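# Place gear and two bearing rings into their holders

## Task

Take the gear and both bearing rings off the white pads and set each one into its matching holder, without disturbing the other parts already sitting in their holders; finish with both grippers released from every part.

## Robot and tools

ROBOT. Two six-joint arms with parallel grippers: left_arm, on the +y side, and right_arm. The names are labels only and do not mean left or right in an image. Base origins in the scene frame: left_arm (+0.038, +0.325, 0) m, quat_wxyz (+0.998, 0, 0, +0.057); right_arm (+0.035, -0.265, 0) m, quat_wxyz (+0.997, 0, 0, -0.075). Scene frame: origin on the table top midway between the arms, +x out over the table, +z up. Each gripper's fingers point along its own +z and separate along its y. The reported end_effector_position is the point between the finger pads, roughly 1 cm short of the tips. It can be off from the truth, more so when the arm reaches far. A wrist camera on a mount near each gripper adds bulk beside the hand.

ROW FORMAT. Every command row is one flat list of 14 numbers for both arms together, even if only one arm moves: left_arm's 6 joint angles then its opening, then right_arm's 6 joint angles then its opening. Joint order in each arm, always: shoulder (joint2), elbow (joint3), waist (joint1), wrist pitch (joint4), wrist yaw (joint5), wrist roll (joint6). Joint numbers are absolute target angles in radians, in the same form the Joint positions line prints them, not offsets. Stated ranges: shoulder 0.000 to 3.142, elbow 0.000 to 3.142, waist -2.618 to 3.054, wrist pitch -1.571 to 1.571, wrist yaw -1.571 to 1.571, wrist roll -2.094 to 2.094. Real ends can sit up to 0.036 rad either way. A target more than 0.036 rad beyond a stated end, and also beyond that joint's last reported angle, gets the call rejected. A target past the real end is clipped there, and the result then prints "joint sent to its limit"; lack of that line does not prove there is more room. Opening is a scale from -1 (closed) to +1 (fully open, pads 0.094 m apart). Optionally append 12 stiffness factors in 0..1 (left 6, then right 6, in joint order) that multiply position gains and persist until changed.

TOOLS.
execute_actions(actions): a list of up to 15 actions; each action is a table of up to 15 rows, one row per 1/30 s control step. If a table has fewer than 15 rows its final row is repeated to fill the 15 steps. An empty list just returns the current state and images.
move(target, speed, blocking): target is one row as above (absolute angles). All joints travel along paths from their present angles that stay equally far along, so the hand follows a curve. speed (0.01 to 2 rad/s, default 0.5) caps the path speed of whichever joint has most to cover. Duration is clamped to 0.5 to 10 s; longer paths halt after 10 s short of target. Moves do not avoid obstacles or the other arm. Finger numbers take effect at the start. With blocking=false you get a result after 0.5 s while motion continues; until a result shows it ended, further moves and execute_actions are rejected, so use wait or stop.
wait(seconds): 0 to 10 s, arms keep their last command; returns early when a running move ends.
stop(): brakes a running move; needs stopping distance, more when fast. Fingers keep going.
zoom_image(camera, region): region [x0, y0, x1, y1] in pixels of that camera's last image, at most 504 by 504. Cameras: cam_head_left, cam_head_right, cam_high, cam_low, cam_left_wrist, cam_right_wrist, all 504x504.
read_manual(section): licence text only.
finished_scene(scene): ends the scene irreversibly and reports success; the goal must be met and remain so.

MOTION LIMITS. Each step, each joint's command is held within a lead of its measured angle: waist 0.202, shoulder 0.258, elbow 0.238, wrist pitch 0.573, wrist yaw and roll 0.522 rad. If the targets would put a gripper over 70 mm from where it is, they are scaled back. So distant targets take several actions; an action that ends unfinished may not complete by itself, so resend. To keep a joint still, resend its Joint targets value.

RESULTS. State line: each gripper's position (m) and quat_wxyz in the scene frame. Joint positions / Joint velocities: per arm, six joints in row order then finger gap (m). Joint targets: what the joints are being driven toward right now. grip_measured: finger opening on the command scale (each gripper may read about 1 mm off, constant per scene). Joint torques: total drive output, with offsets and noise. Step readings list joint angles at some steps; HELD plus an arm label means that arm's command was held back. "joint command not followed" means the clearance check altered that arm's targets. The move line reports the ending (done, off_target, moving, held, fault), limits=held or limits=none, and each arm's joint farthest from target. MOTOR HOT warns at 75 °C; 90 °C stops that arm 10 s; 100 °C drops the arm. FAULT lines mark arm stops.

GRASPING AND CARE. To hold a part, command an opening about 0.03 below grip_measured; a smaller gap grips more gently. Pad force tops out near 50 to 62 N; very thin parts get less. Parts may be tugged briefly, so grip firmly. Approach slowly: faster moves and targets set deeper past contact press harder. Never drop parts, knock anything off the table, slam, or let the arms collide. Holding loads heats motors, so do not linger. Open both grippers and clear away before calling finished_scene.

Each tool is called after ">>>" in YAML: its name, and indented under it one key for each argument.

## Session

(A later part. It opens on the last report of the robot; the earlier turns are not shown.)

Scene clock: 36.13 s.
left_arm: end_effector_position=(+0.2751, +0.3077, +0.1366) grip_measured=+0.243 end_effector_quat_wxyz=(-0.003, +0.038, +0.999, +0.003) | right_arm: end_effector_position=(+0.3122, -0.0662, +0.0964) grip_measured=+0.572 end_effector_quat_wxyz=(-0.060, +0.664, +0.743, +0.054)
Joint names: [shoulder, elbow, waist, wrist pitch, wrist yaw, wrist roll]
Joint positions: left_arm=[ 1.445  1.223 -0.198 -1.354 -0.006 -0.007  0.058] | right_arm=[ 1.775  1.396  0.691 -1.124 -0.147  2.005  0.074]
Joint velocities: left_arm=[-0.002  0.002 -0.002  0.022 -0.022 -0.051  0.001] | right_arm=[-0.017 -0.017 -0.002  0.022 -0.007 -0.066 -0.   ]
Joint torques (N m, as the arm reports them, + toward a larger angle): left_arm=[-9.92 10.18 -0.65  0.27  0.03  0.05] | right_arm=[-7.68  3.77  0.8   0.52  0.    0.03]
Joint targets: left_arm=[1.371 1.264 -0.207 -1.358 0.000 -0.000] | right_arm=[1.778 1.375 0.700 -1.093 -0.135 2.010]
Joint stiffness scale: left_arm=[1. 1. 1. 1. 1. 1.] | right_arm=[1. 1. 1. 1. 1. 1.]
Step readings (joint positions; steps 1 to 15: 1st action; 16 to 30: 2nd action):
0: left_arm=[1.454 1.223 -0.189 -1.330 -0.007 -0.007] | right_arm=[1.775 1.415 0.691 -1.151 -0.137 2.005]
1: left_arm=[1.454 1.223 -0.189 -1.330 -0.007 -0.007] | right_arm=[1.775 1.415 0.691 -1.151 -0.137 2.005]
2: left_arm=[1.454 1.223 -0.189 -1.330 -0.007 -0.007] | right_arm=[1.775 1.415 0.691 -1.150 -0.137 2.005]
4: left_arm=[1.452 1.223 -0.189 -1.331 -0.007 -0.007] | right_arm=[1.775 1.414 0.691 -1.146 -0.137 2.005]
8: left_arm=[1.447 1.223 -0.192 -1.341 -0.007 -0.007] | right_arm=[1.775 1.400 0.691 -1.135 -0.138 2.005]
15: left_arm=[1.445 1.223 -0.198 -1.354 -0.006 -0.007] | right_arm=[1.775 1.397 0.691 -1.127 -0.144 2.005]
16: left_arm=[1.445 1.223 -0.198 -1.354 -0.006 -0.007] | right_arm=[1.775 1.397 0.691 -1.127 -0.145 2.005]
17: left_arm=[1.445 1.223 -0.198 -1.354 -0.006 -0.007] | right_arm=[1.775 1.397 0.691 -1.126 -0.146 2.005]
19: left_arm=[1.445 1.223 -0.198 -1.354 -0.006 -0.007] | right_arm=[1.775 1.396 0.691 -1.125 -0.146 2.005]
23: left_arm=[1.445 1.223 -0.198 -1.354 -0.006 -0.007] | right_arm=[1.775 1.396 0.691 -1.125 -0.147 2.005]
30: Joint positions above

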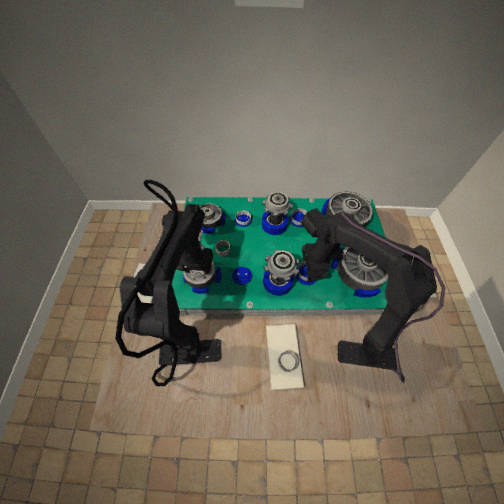

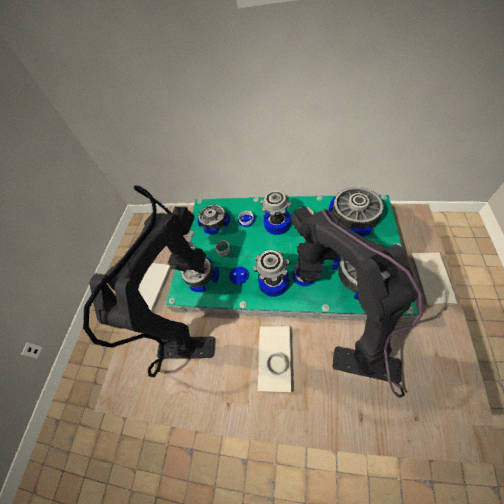

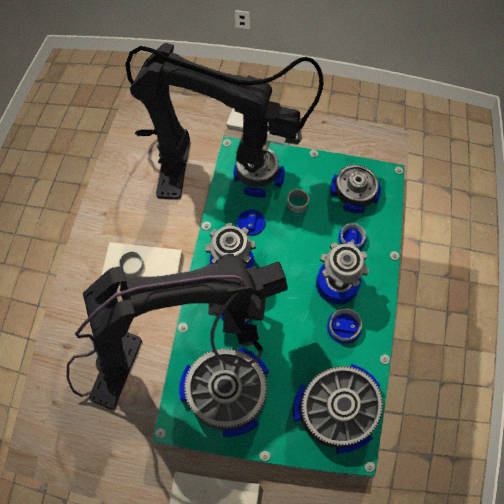

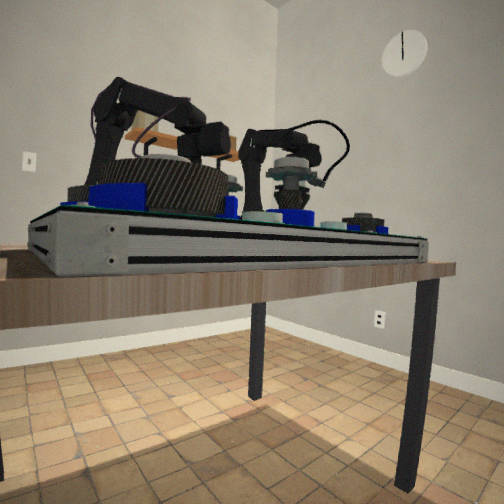

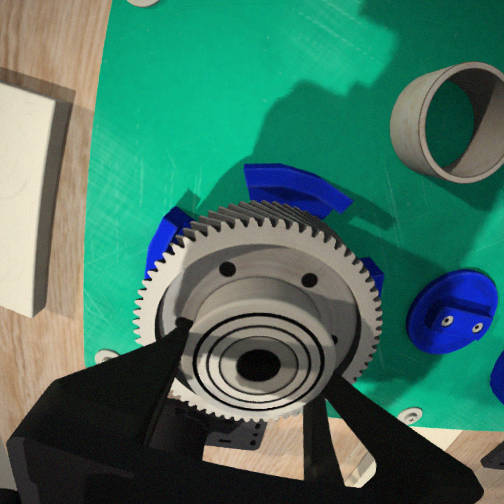

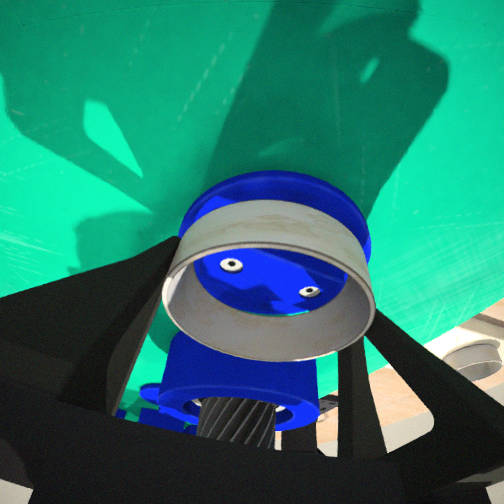

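>>> execute_actions:
  actions: []

Scene clock: 38.00 s.
left_arm: end_effector_position=(+0.2751, +0.3077, +0.1366) grip_measured=+0.243 end_effector_quat_wxyz=(-0.003, +0.038, +0.999, +0.003) | right_arm: end_effector_position=(+0.3122, -0.0662, +0.0964) grip_measured=+0.572 end_effector_quat_wxyz=(-0.060, +0.664, +0.743, +0.054)
Joint names: [shoulder, elbow, waist, wrist pitch, wrist yaw, wrist roll]
Joint positions: left_arm=[ 1.445  1.223 -0.198 -1.354 -0.006 -0.007  0.058] | right_arm=[ 1.775  1.396  0.691 -1.124 -0.147  2.005  0.074]
Joint velocities: left_arm=[ 0.007  0.007  0.002 -0.007 -0.007 -0.066  0.001] | right_arm=[ 0.002  0.012  0.007 -0.066 -0.051  0.051 -0.001]
Joint torques (N m, as the arm reports them, + toward a larger angle): left_arm=[-9.98 10.18 -0.67  0.29  0.03  0.04] | right_arm=[-7.69  3.8   0.78  0.53  0.01  0.04]
Joint targets: left_arm=[1.371 1.264 -0.207 -1.358 -0.000 -0.000] | right_arm=[1.778 1.375 0.700 -1.093 -0.135 2.010]
Joint stiffness scale: left_arm=[1. 1. 1. 1. 1. 1.] | right_arm=[1. 1. 1. 1. 1. 1.]

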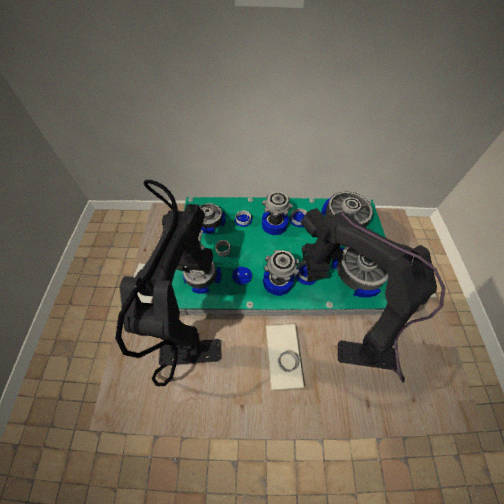

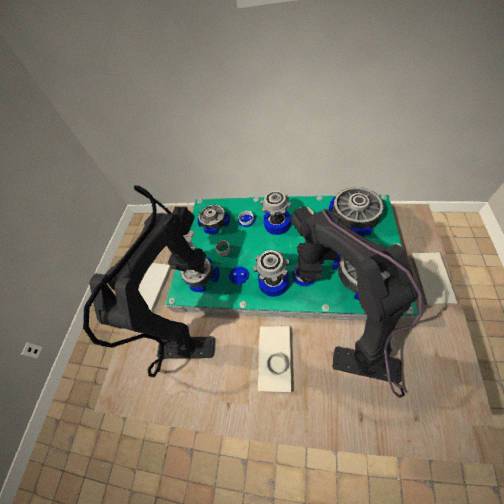

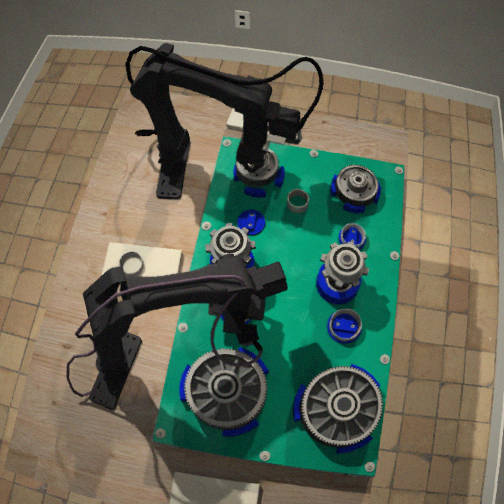

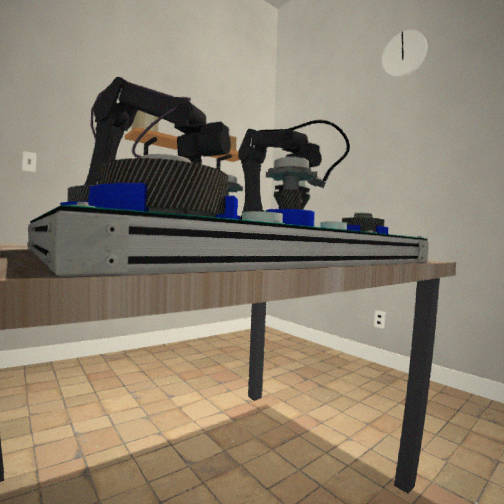

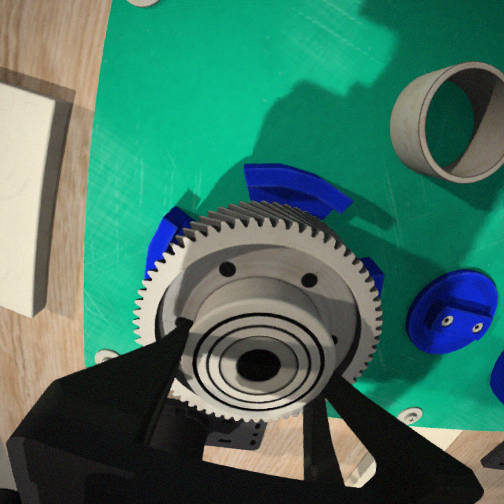

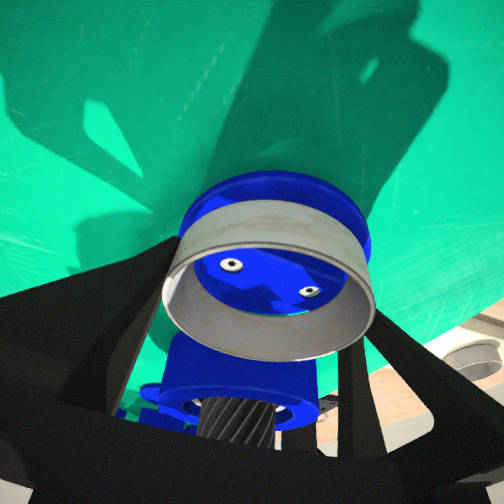

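>>> execute_actions:
  actions:
    - [[1.371,1.264,-0.207,-1.35,0,0,0.18,1.778,1.39,0.700,-1.11,-0.135,2.01,0.52],[1.371,1.264,-0.207,-1.345,0,0,0.18,1.778,1.40,0.700,-1.12,-0.135,2.01,0.52],[1.371,1.264,-0.207,-1.34,0,0,0.18,1.778,1.41,0.700,-1.13,-0.135,2.01,0.52],[1.371,1.264,-0.207,-1.335,0,0,0.18,1.778,1.42,0.700,-1.14,-0.135,2.01,0.52],[1.371,1.264,-0.207,-1.33,0,0,0.18,1.778,1.43,0.701,-1.15,-0.135,2.01,0.52],[1.371,1.264,-0.207,-1.325,0,0,0.18,1.778,1.44,0.702,-1.16,-0.135,2.01,0.52],[1.371,1.264,-0.207,-1.32,0,0,0.18,1.778,1.443,0.703,-1.17,-0.135,2.01,0.52]]

>>> zoom_image:
  camera: "cam_right_wrist"
  region: [130, 140, 410, 400]

>>> zoom_image:
  camera: "cam_high"
  region: [210, 120, 310, 220]

Scene clock: 39.40 s.
left_arm: end_effector_position=(+0.2769, +0.3075, +0.1366) grip_measured=+0.243 end_effector_quat_wxyz=(+0.001, +0.038, +0.999, +0.003) | right_arm: end_effector_position=(+0.3102, -0.0681, +0.0993) grip_measured=+0.572 end_effector_quat_wxyz=(-0.061, +0.665, +0.743, +0.047)
Joint names: [shoulder, elbow, waist, wrist pitch, wrist yaw, wrist roll]
Joint positions: left_arm=[ 1.445  1.223 -0.198 -1.346 -0.006 -0.007  0.058] | right_arm=[ 1.775  1.409  0.691 -1.15  -0.144  2.005  0.074]
Joint velocities: left_arm=[ 0.007 -0.017 -0.022 -0.037 -0.037 -0.037  0.   ] | right_arm=[-0.002  0.007 -0.002  0.007 -0.007 -0.051 -0.   ]
Joint torques (N m, as the arm reports them, + toward a larger angle): left_arm=[-9.96 10.28 -0.71  0.67  0.01  0.04] | right_arm=[-7.64  7.4   1.03  0.03 -0.02  0.05]
Joint targets: left_arm=[1.371 1.264 -0.207 -1.320 -0.000 0.000] | right_arm=[1.778 1.443 0.703 -1.170 -0.135 2.010]
Joint stiffness scale: left_arm=[1. 1. 1. 1. 1. 1.] | right_arm=[1. 1. 1. 1. 1. 1.]
Step readings (joint positions):
0: left_arm=[1.445 1.223 -0.198 -1.354 -0.006 -0.007] | right_arm=[1.775 1.396 0.691 -1.124 -0.147 2.005]
1: left_arm=[1.445 1.223 -0.198 -1.354 -0.006 -0.007] | right_arm=[1.775 1.396 0.691 -1.124 -0.147 2.005]
2: left_arm=[1.445 1.223 -0.198 -1.354 -0.006 -0.007] | right_arm=[1.775 1.396 0.691 -1.124 -0.147 2.005]
4: left_arm=[1.445 1.223 -0.198 -1.354 -0.006 -0.007] | right_arm=[1.775 1.397 0.691 -1.126 -0.147 2.005]
8: left_arm=[1.445 1.223 -0.198 -1.353 -0.006 -0.007] | right_arm=[1.775 1.405 0.691 -1.138 -0.146 2.005]
15: Joint positions above

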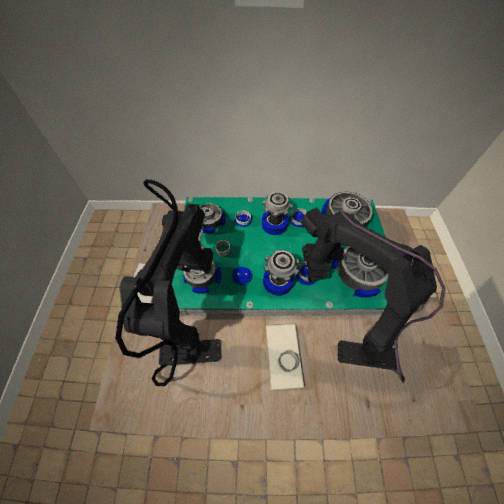

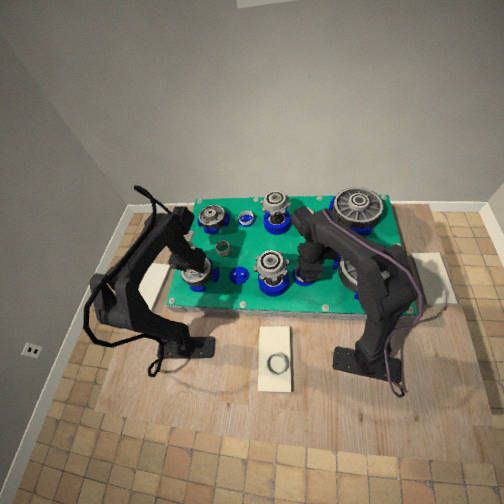

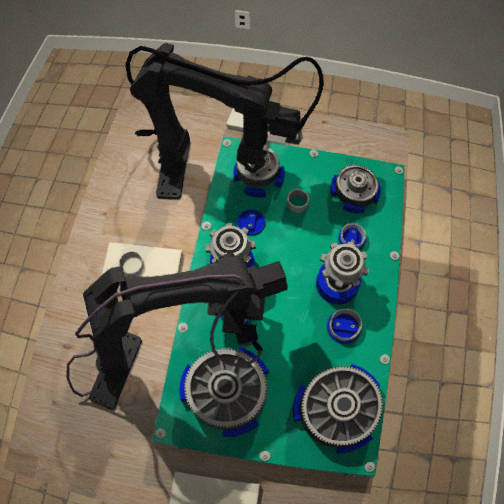

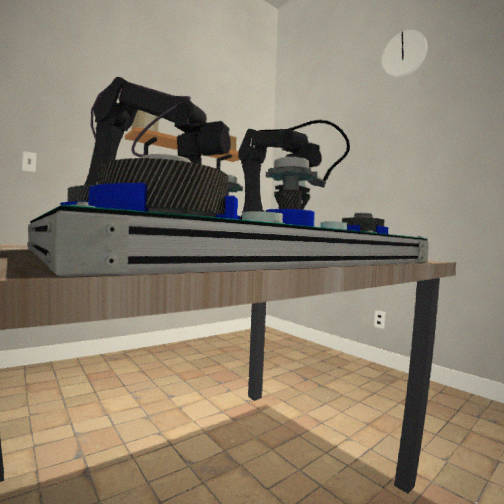

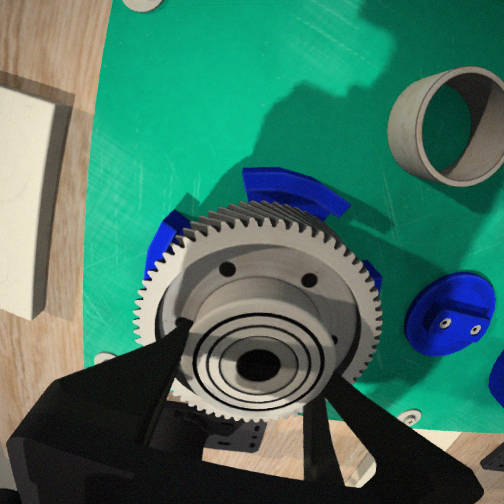

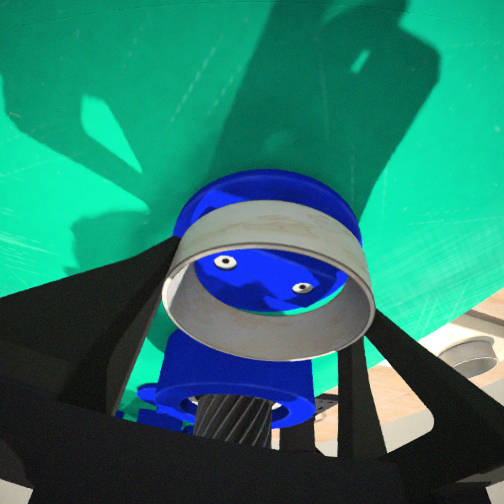

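Region (130, 140, 410, 400) of cam_right_wrist's 504x504 image, scaled by 1.800, with more detail than that image has; it fills the top 468 rows of this view, and the rest is white.

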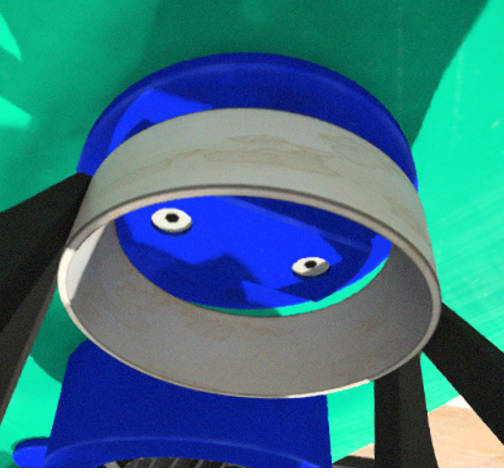

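Region (210, 120, 310, 220) of cam_high's 504x504 image, scaled by 5.040, with more detail than that image has.

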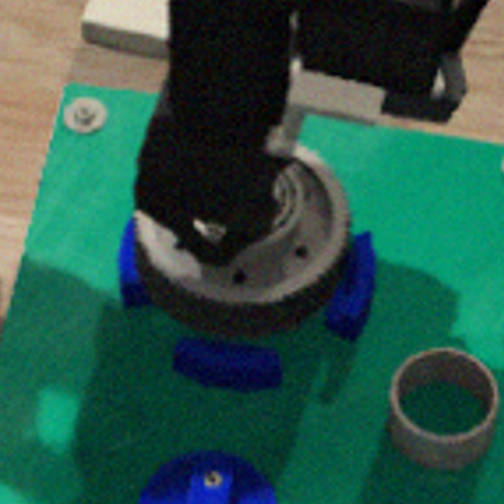

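>>> zoom_image:
  camera: "cam_high"
  region: [190, 190, 390, 370]

>>> zoom_image:
  camera: "cam_head_left"
  region: [260, 220, 360, 320]

Region (190, 190, 390, 370) of cam_high's 504x504 image, scaled by 2.520, with more detail than that image has; it fills the top 454 rows of this view, and the rest is white.

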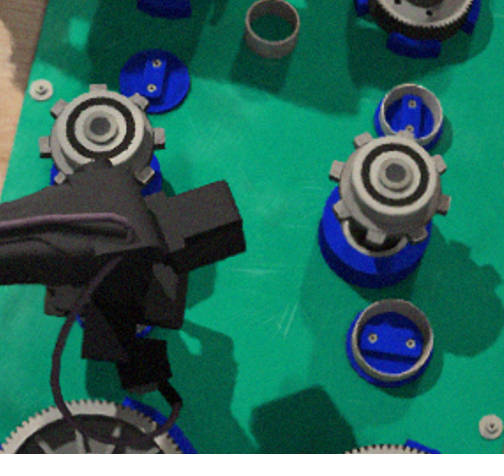

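Region (260, 220, 360, 320) of cam_head_left's 504x504 image, scaled by 5.040, with more detail than that image has.

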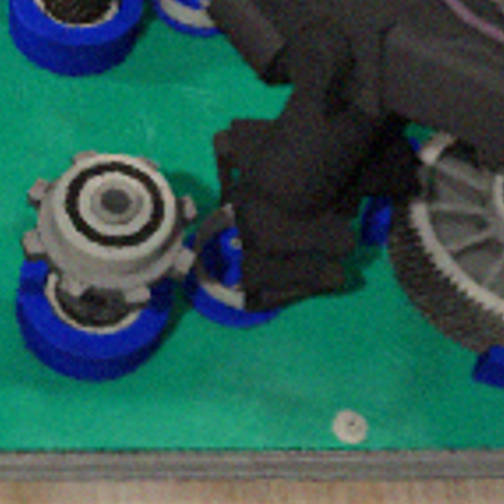

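>>> zoom_image:
  camera: "cam_right_wrist"
  region: [160, 160, 380, 330]

Region (160, 160, 380, 330) of cam_right_wrist's 504x504 image, scaled by 2.291, with more detail than that image has; it fills the top 389 rows of this view, and the rest is white.

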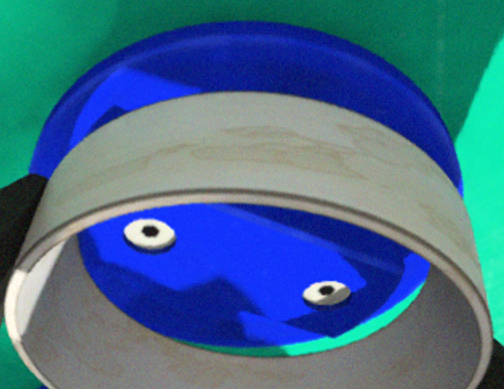

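>>> execute_actions:
  actions:
    - [[1.371,1.264,-0.209,-1.317,0,0,0.18,1.778,1.443,0.705,-1.16,-0.135,2.01,0.52],[1.371,1.264,-0.211,-1.315,0,0,0.18,1.778,1.443,0.707,-1.15,-0.135,2.01,0.52],[1.371,1.264,-0.213,-1.313,0,0,0.18,1.778,1.443,0.709,-1.14,-0.135,2.01,0.52],[1.371,1.264,-0.213,-1.313,0,0,0.18,1.778,1.443,0.710,-1.13,-0.135,2.01,0.52]]

Scene clock: 46.33 s.
left_arm: end_effector_position=(+0.2779, +0.3060, +0.1366) grip_measured=+0.243 end_effector_quat_wxyz=(+0.003, +0.041, +0.999, +0.003) | right_arm: end_effector_position=(+0.3101, -0.0643, +0.0994) grip_measured=+0.572 end_effector_quat_wxyz=(-0.059, +0.661, +0.746, +0.051)
Joint names: [shoulder, elbow, waist, wrist pitch, wrist yaw, wrist roll]
Joint positions: left_arm=[ 1.445  1.223 -0.204 -1.342 -0.006 -0.007  0.058] | right_arm=[ 1.775  1.409  0.702 -1.141 -0.143  2.005  0.074]
Joint velocities: left_arm=[-0.017  0.007 -0.012 -0.066  0.022 -0.007 -0.001] | right_arm=[ 0.002 -0.002  0.002 -0.066  0.007  0.007 -0.   ]
Joint torques (N m, as the arm reports them, + toward a larger angle): left_arm=[-9.95 10.19 -0.71  0.7   0.01  0.05] | right_arm=[-7.69  7.38  0.77  0.3  -0.04  0.03]
Joint targets: left_arm=[1.371 1.264 -0.213 -1.313 0.000 -0.000] | right_arm=[1.778 1.443 0.710 -1.130 -0.135 2.010]
Joint stiffness scale: left_arm=[1. 1. 1. 1. 1. 1.] | right_arm=[1. 1. 1. 1. 1. 1.]
Step readings (joint positions):
0: left_arm=[1.445 1.223 -0.198 -1.346 -0.006 -0.007] | right_arm=[1.775 1.409 0.691 -1.151 -0.144 2.005]
1: left_arm=[1.445 1.223 -0.198 -1.346 -0.006 -0.007] | right_arm=[1.775 1.409 0.691 -1.151 -0.144 2.005]
2: left_arm=[1.445 1.223 -0.198 -1.346 -0.006 -0.007] | right_arm=[1.775 1.409 0.692 -1.151 -0.144 2.005]
4: left_arm=[1.445 1.223 -0.200 -1.345 -0.006 -0.007] | right_arm=[1.775 1.409 0.695 -1.150 -0.143 2.005]
8: left_arm=[1.445 1.223 -0.204 -1.343 -0.006 -0.007] | right_arm=[1.775 1.409 0.702 -1.144 -0.143 2.005]
15: Joint positions above

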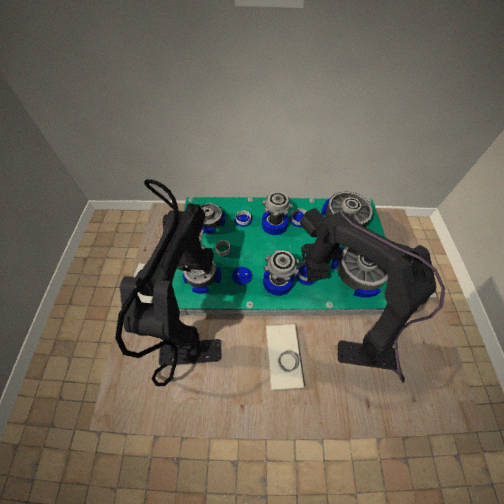

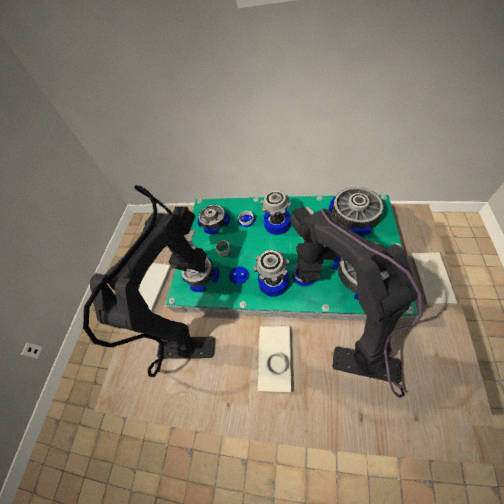

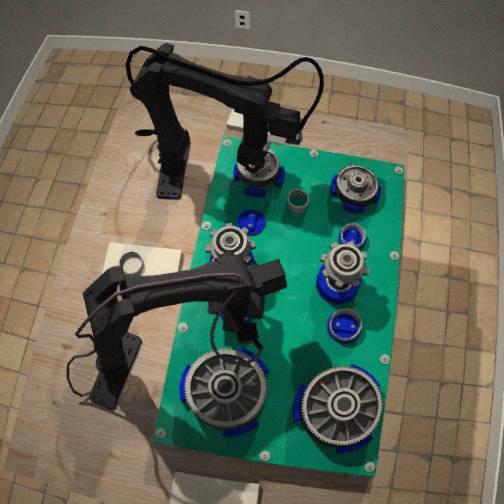

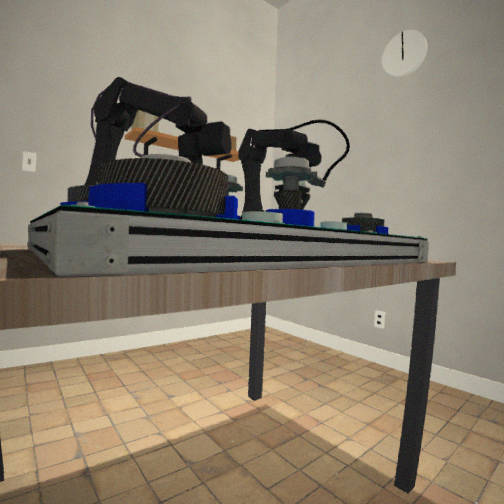

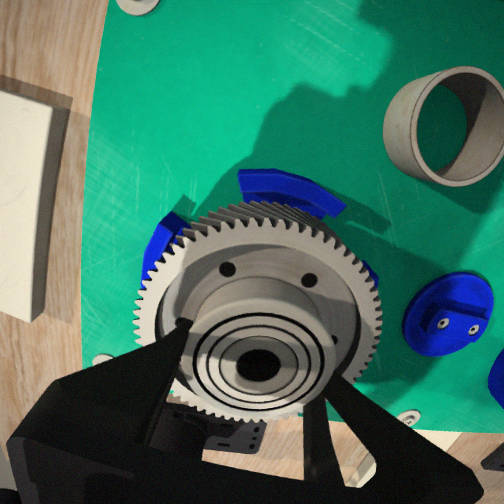

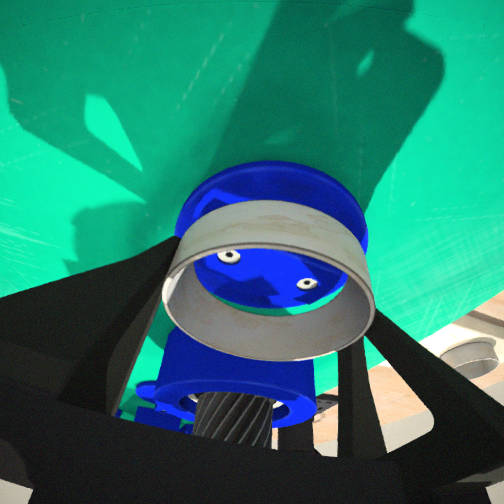

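>>> execute_actions:
  actions:
    - [[1.371,1.262,-0.213,-1.311,0,0,0.18,1.778,1.43,0.710,-1.13,-0.135,2.01,0.52],[1.371,1.260,-0.213,-1.309,0,0,0.18,1.778,1.42,0.710,-1.13,-0.135,2.01,0.52],[1.371,1.258,-0.213,-1.307,0,0,0.18,1.778,1.41,0.710,-1.13,-0.135,2.01,0.52],[1.371,1.256,-0.213,-1.305,0,0,0.18,1.778,1.407,0.710,-1.127,-0.135,2.01,0.52],[1.371,1.254,-0.213,-1.303,0,0,0.18,1.778,1.404,0.710,-1.124,-0.135,2.01,0.52],[1.371,1.252,-0.213,-1.301,0,0,0.18,1.778,1.401,0.710,-1.121,-0.135,2.01,0.52],[1.371,1.250,-0.213,-1.299,0,0,0.18,1.778,1.398,0.710,-1.118,-0.135,2.01,0.52],[1.371,1.248,-0.213,-1.297,0,0,0.18,1.778,1.395,0.710,-1.115,-0.135,2.01,0.52],[1.371,1.246,-0.213,-1.295,0,0,0.18,1.778,1.392,0.710,-1.112,-0.135,2.01,0.52],[1.371,1.244,-0.213,-1.293,0,0,0.18,1.778,1.389,0.710,-1.109,-0.135,2.01,0.52],[1.371,1.242,-0.213,-1.291,0,0,0.18,1.778,1.386,0.710,-1.106,-0.135,2.01,0.52],[1.371,1.240,-0.213,-1.289,0,0,0.18,1.778,1.383,0.710,-1.103,-0.135,2.01,0.52],[1.371,1.238,-0.213,-1.287,0,0,0.18,1.778,1.380,0.710,-1.10,-0.135,2.01,0.52],[1.371,1.236,-0.213,-1.285,0,0,0.18,1.778,1.38,0.710,-1.10,-0.135,2.01,0.52]]

Scene clock: 47.60 s.
left_arm: end_effector_position=(+0.2783, +0.3061, +0.1343) grip_measured=+0.243 end_effector_quat_wxyz=(+0.009, +0.042, +0.999, +0.003) | right_arm: end_effector_position=(+0.3095, -0.0648, +0.0928) grip_measured=+0.572 end_effector_quat_wxyz=(-0.059, +0.661, +0.747, +0.051)
Joint names: [shoulder, elbow, waist, wrist pitch, wrist yaw, wrist roll]
Joint positions: left_arm=[ 1.437  1.206 -0.205 -1.323 -0.008 -0.006  0.058] | right_arm=[ 1.775  1.383  0.702 -1.114 -0.142  2.005  0.074]
Joint velocities: left_arm=[-0.002  0.002 -0.002  0.066  0.037 -0.022 -0.   ] | right_arm=[-0.002 -0.056  0.022 -0.007 -0.051  0.022 -0.001]
Joint torques (N m, as the arm reports them, + toward a larger angle): left_arm=[-9.18  9.27 -0.58  0.81  0.04  0.02] | right_arm=[-7.64  4.99  0.8   0.29 -0.03  0.04]
Joint targets: left_arm=[1.371 1.236 -0.213 -1.285 0.000 -0.000] | right_arm=[1.778 1.380 0.710 -1.100 -0.135 2.010]
Joint stiffness scale: left_arm=[1. 1. 1. 1. 1. 1.] | right_arm=[1. 1. 1. 1. 1. 1.]
Step readings (joint positions):
0: left_arm=[1.445 1.223 -0.204 -1.342 -0.006 -0.007] | right_arm=[1.775 1.409 0.702 -1.141 -0.143 2.005]
1: left_arm=[1.445 1.223 -0.204 -1.342 -0.006 -0.007] | right_arm=[1.775 1.409 0.702 -1.141 -0.143 2.005]
2: left_arm=[1.445 1.223 -0.204 -1.342 -0.006 -0.007] | right_arm=[1.775 1.409 0.702 -1.141 -0.143 2.005]
4: left_arm=[1.445 1.223 -0.204 -1.341 -0.006 -0.007] | right_arm=[1.775 1.409 0.702 -1.141 -0.143 2.005]
8: left_arm=[1.444 1.215 -0.204 -1.332 -0.006 -0.007] | right_arm=[1.775 1.406 0.702 -1.133 -0.143 2.005]
15: Joint positions above

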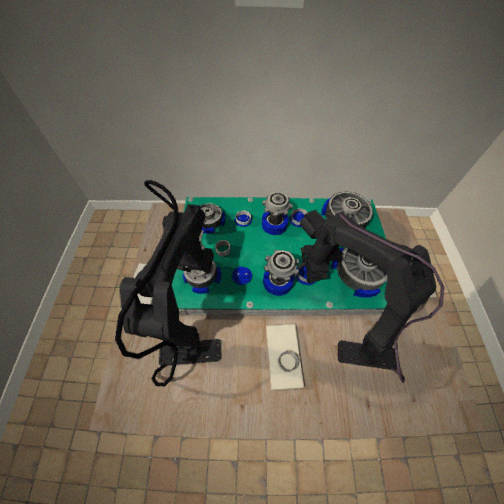

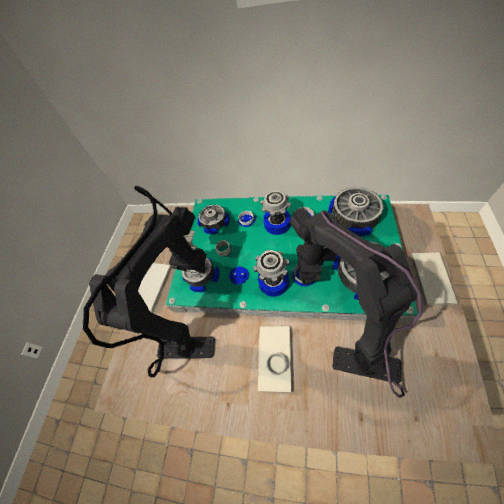

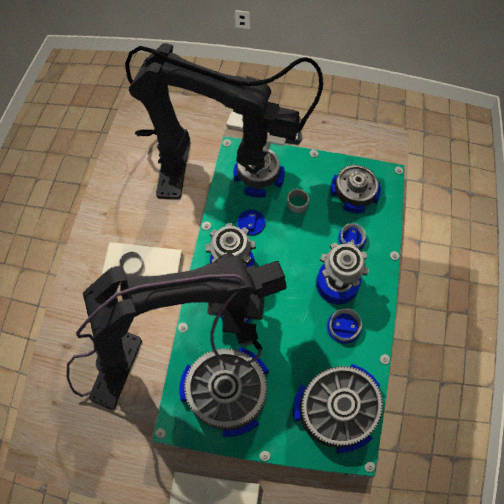

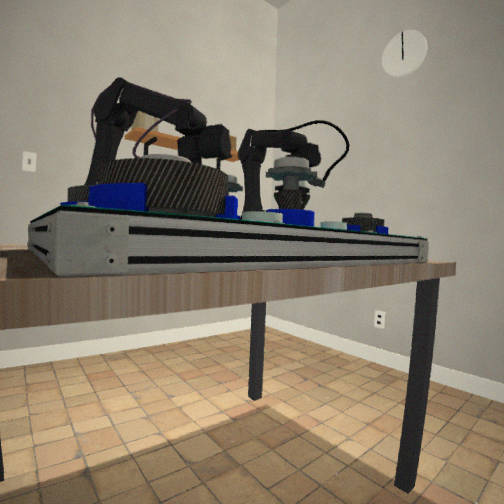

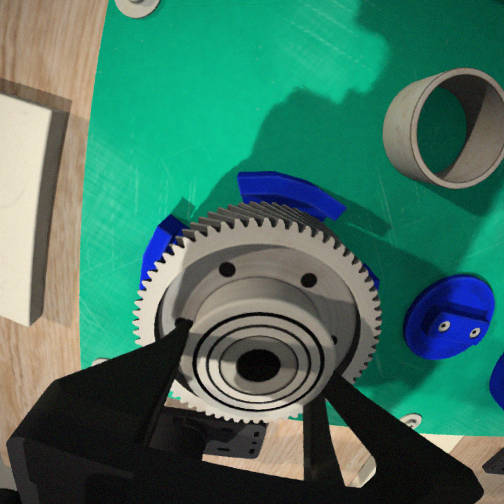

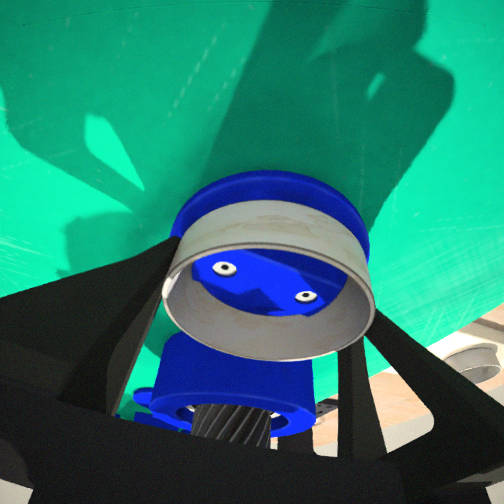

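>>> zoom_image:
  camera: "cam_high"
  region: [210, 120, 310, 220]

>>> zoom_image:
  camera: "cam_head_right"
  region: [160, 230, 240, 310]

>>> zoom_image:
  camera: "cam_left_wrist"
  region: [110, 150, 410, 430]

Region (210, 120, 310, 220) of cam_high's 504x504 image, scaled by 5.040, with more detail than that image has.

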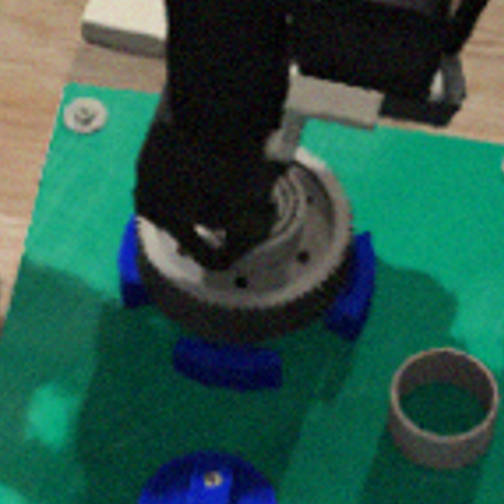

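Region (160, 230, 240, 310) of cam_head_right's 504x504 image, scaled by 6.300, with more detail than that image has.

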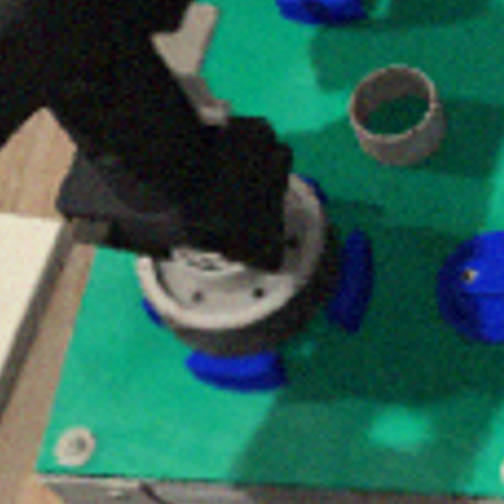

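Region (110, 150, 410, 430) of cam_left_wrist's 504x504 image, scaled by 1.680, with more detail than that image has; it fills the top 470 rows of this view, and the rest is white.

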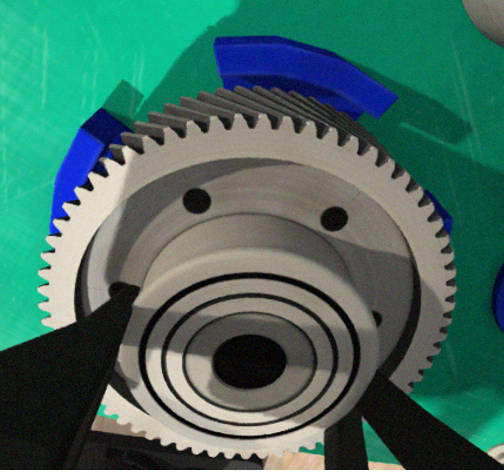

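>>> execute_actions:
  actions:
    - [[1.371,1.26,-0.213,-1.30,0,0,0.18,1.778,1.377,0.710,-1.097,-0.135,2.01,0.52],[1.371,1.28,-0.213,-1.31,0,0,0.18,1.778,1.374,0.710,-1.094,-0.135,2.01,0.52],[1.371,1.29,-0.213,-1.32,0,0,0.18,1.778,1.371,0.710,-1.091,-0.135,2.01,0.52],[1.375,1.295,-0.213,-1.325,0,0,0.18,1.778,1.368,0.710,-1.088,-0.135,2.01,0.52],[1.38,1.30,-0.215,-1.33,0,0,0.18,1.778,1.368,0.710,-1.088,-0.135,2.01,0.52],[1.385,1.305,-0.217,-1.335,0,0,0.18,1.778,1.368,0.710,-1.088,-0.135,2.01,0.52],[1.39,1.31,-0.219,-1.34,0,0,0.18,1.778,1.368,0.710,-1.088,-0.135,2.01,0.52],[1.395,1.311,-0.221,-1.345,0,0,0.18,1.778,1.368,0.710,-1.088,-0.135,2.01,0.52],[1.395,1.311,-0.221,-1.345,0,0,0.18,1.778,1.368,0.710,-1.088,-0.135,2.01,0.52],[1.395,1.311,-0.221,-1.345,0,0,0.18,1.778,1.368,0.710,-1.088,-0.135,2.01,0.52],[1.395,1.311,-0.221,-1.345,0,0,0.18,1.778,1.368,0.710,-1.088,-0.135,2.01,0.52],[1.395,1.311,-0.221,-1.345,0,0,0.18,1.778,1.375,0.710,-1.088,-0.135,2.01,0.56],[1.395,1.311,-0.221,-1.345,0,0,0.18,1.778,1.375,0.710,-1.088,-0.135,2.01,0.62],[1.395,1.311,-0.221,-1.345,0,0,0.18,1.778,1.375,0.710,-1.088,-0.135,2.01,0.7],[1.395,1.311,-0.221,-1.345,0,0,0.18,1.778,1.375,0.710,-1.088,-0.135,2.01,0.8]]

Scene clock: 52.60 s.
left_arm: end_effector_position=(+0.2771, +0.3043, +0.1381) grip_measured=+0.243 end_effector_quat_wxyz=(+0.007, +0.045, +0.999, +0.003) | right_arm: end_effector_position=(+0.3097, -0.0646, +0.0897) grip_measured=+0.754 end_effector_quat_wxyz=(-0.058, +0.661, +0.747, +0.053)
Joint names: [shoulder, elbow, waist, wrist pitch, wrist yaw, wrist roll]
Joint positions: left_arm=[ 1.436  1.221 -0.212 -1.342 -0.006 -0.006  0.058] | right_arm=[ 1.775  1.37   0.702 -1.098 -0.142  2.005  0.082]
Joint velocities: left_arm=[-0.007 -0.002  0.017 -0.066  0.051 -0.007  0.   ] | right_arm=[-0.002  0.017 -0.007 -0.037 -0.081 -0.007  0.089]
Joint torques (N m, as the arm reports them, + toward a larger angle): left_arm=[-7.5  14.74 -0.54  0.35  0.02  0.05] | right_arm=[-7.7   5.4   0.8   0.32 -0.02  0.07]
Joint targets: left_arm=[1.395 1.311 -0.221 -1.345 -0.000 -0.000] | right_arm=[1.778 1.375 0.710 -1.088 -0.135 2.010]
Joint stiffness scale: left_arm=[1. 1. 1. 1. 1. 1.] | right_arm=[1. 1. 1. 1. 1. 1.]
Step readings (joint positions):
0: left_arm=[1.436 1.205 -0.205 -1.322 -0.008 -0.006] | right_arm=[1.775 1.382 0.702 -1.111 -0.142 2.005]
1: left_arm=[1.436 1.205 -0.205 -1.322 -0.008 -0.006] | right_arm=[1.775 1.382 0.702 -1.111 -0.142 2.005]
2: left_arm=[1.436 1.205 -0.205 -1.322 -0.008 -0.006] | right_arm=[1.775 1.382 0.702 -1.110 -0.142 2.005]
4: left_arm=[1.436 1.205 -0.205 -1.322 -0.008 -0.006] | right_arm=[1.775 1.378 0.702 -1.106 -0.142 2.005]
8: left_arm=[1.436 1.214 -0.207 -1.332 -0.008 -0.006] | right_arm=[1.775 1.370 0.702 -1.099 -0.142 2.005]
15: Joint positions above

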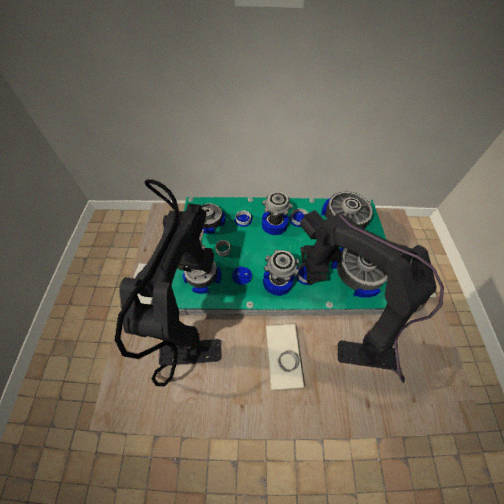

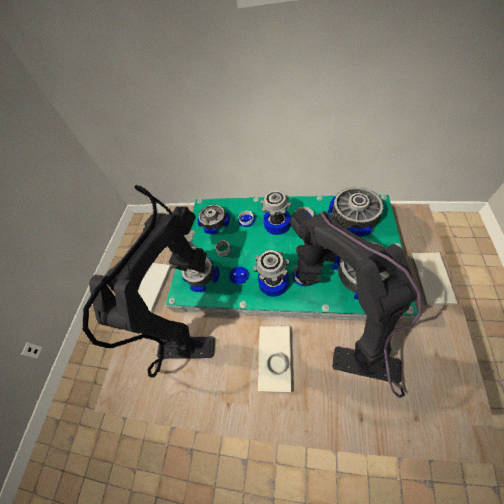

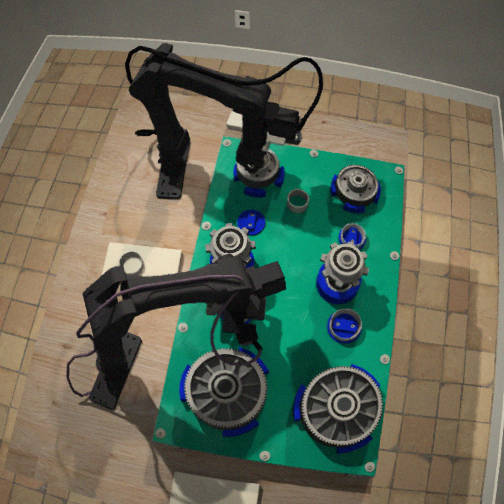

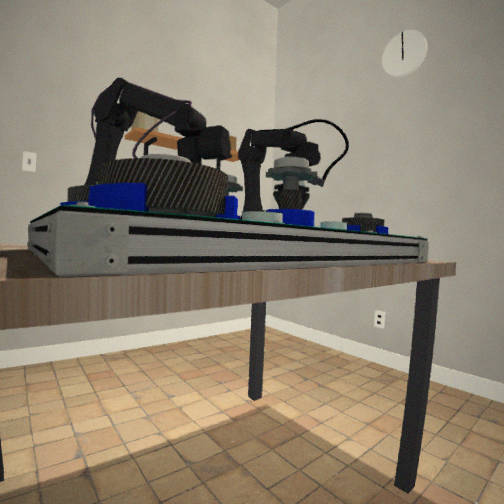

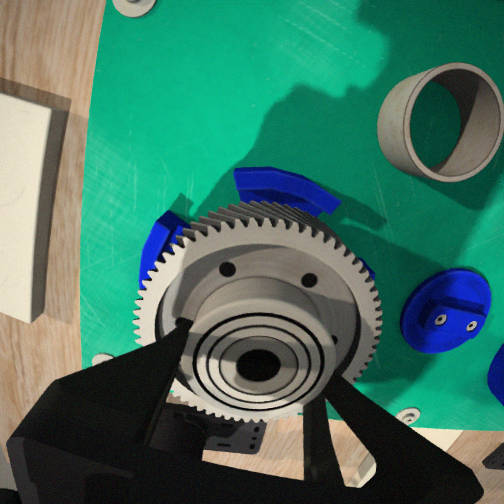

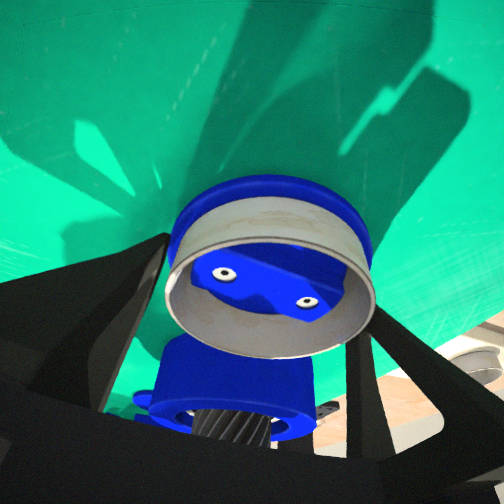

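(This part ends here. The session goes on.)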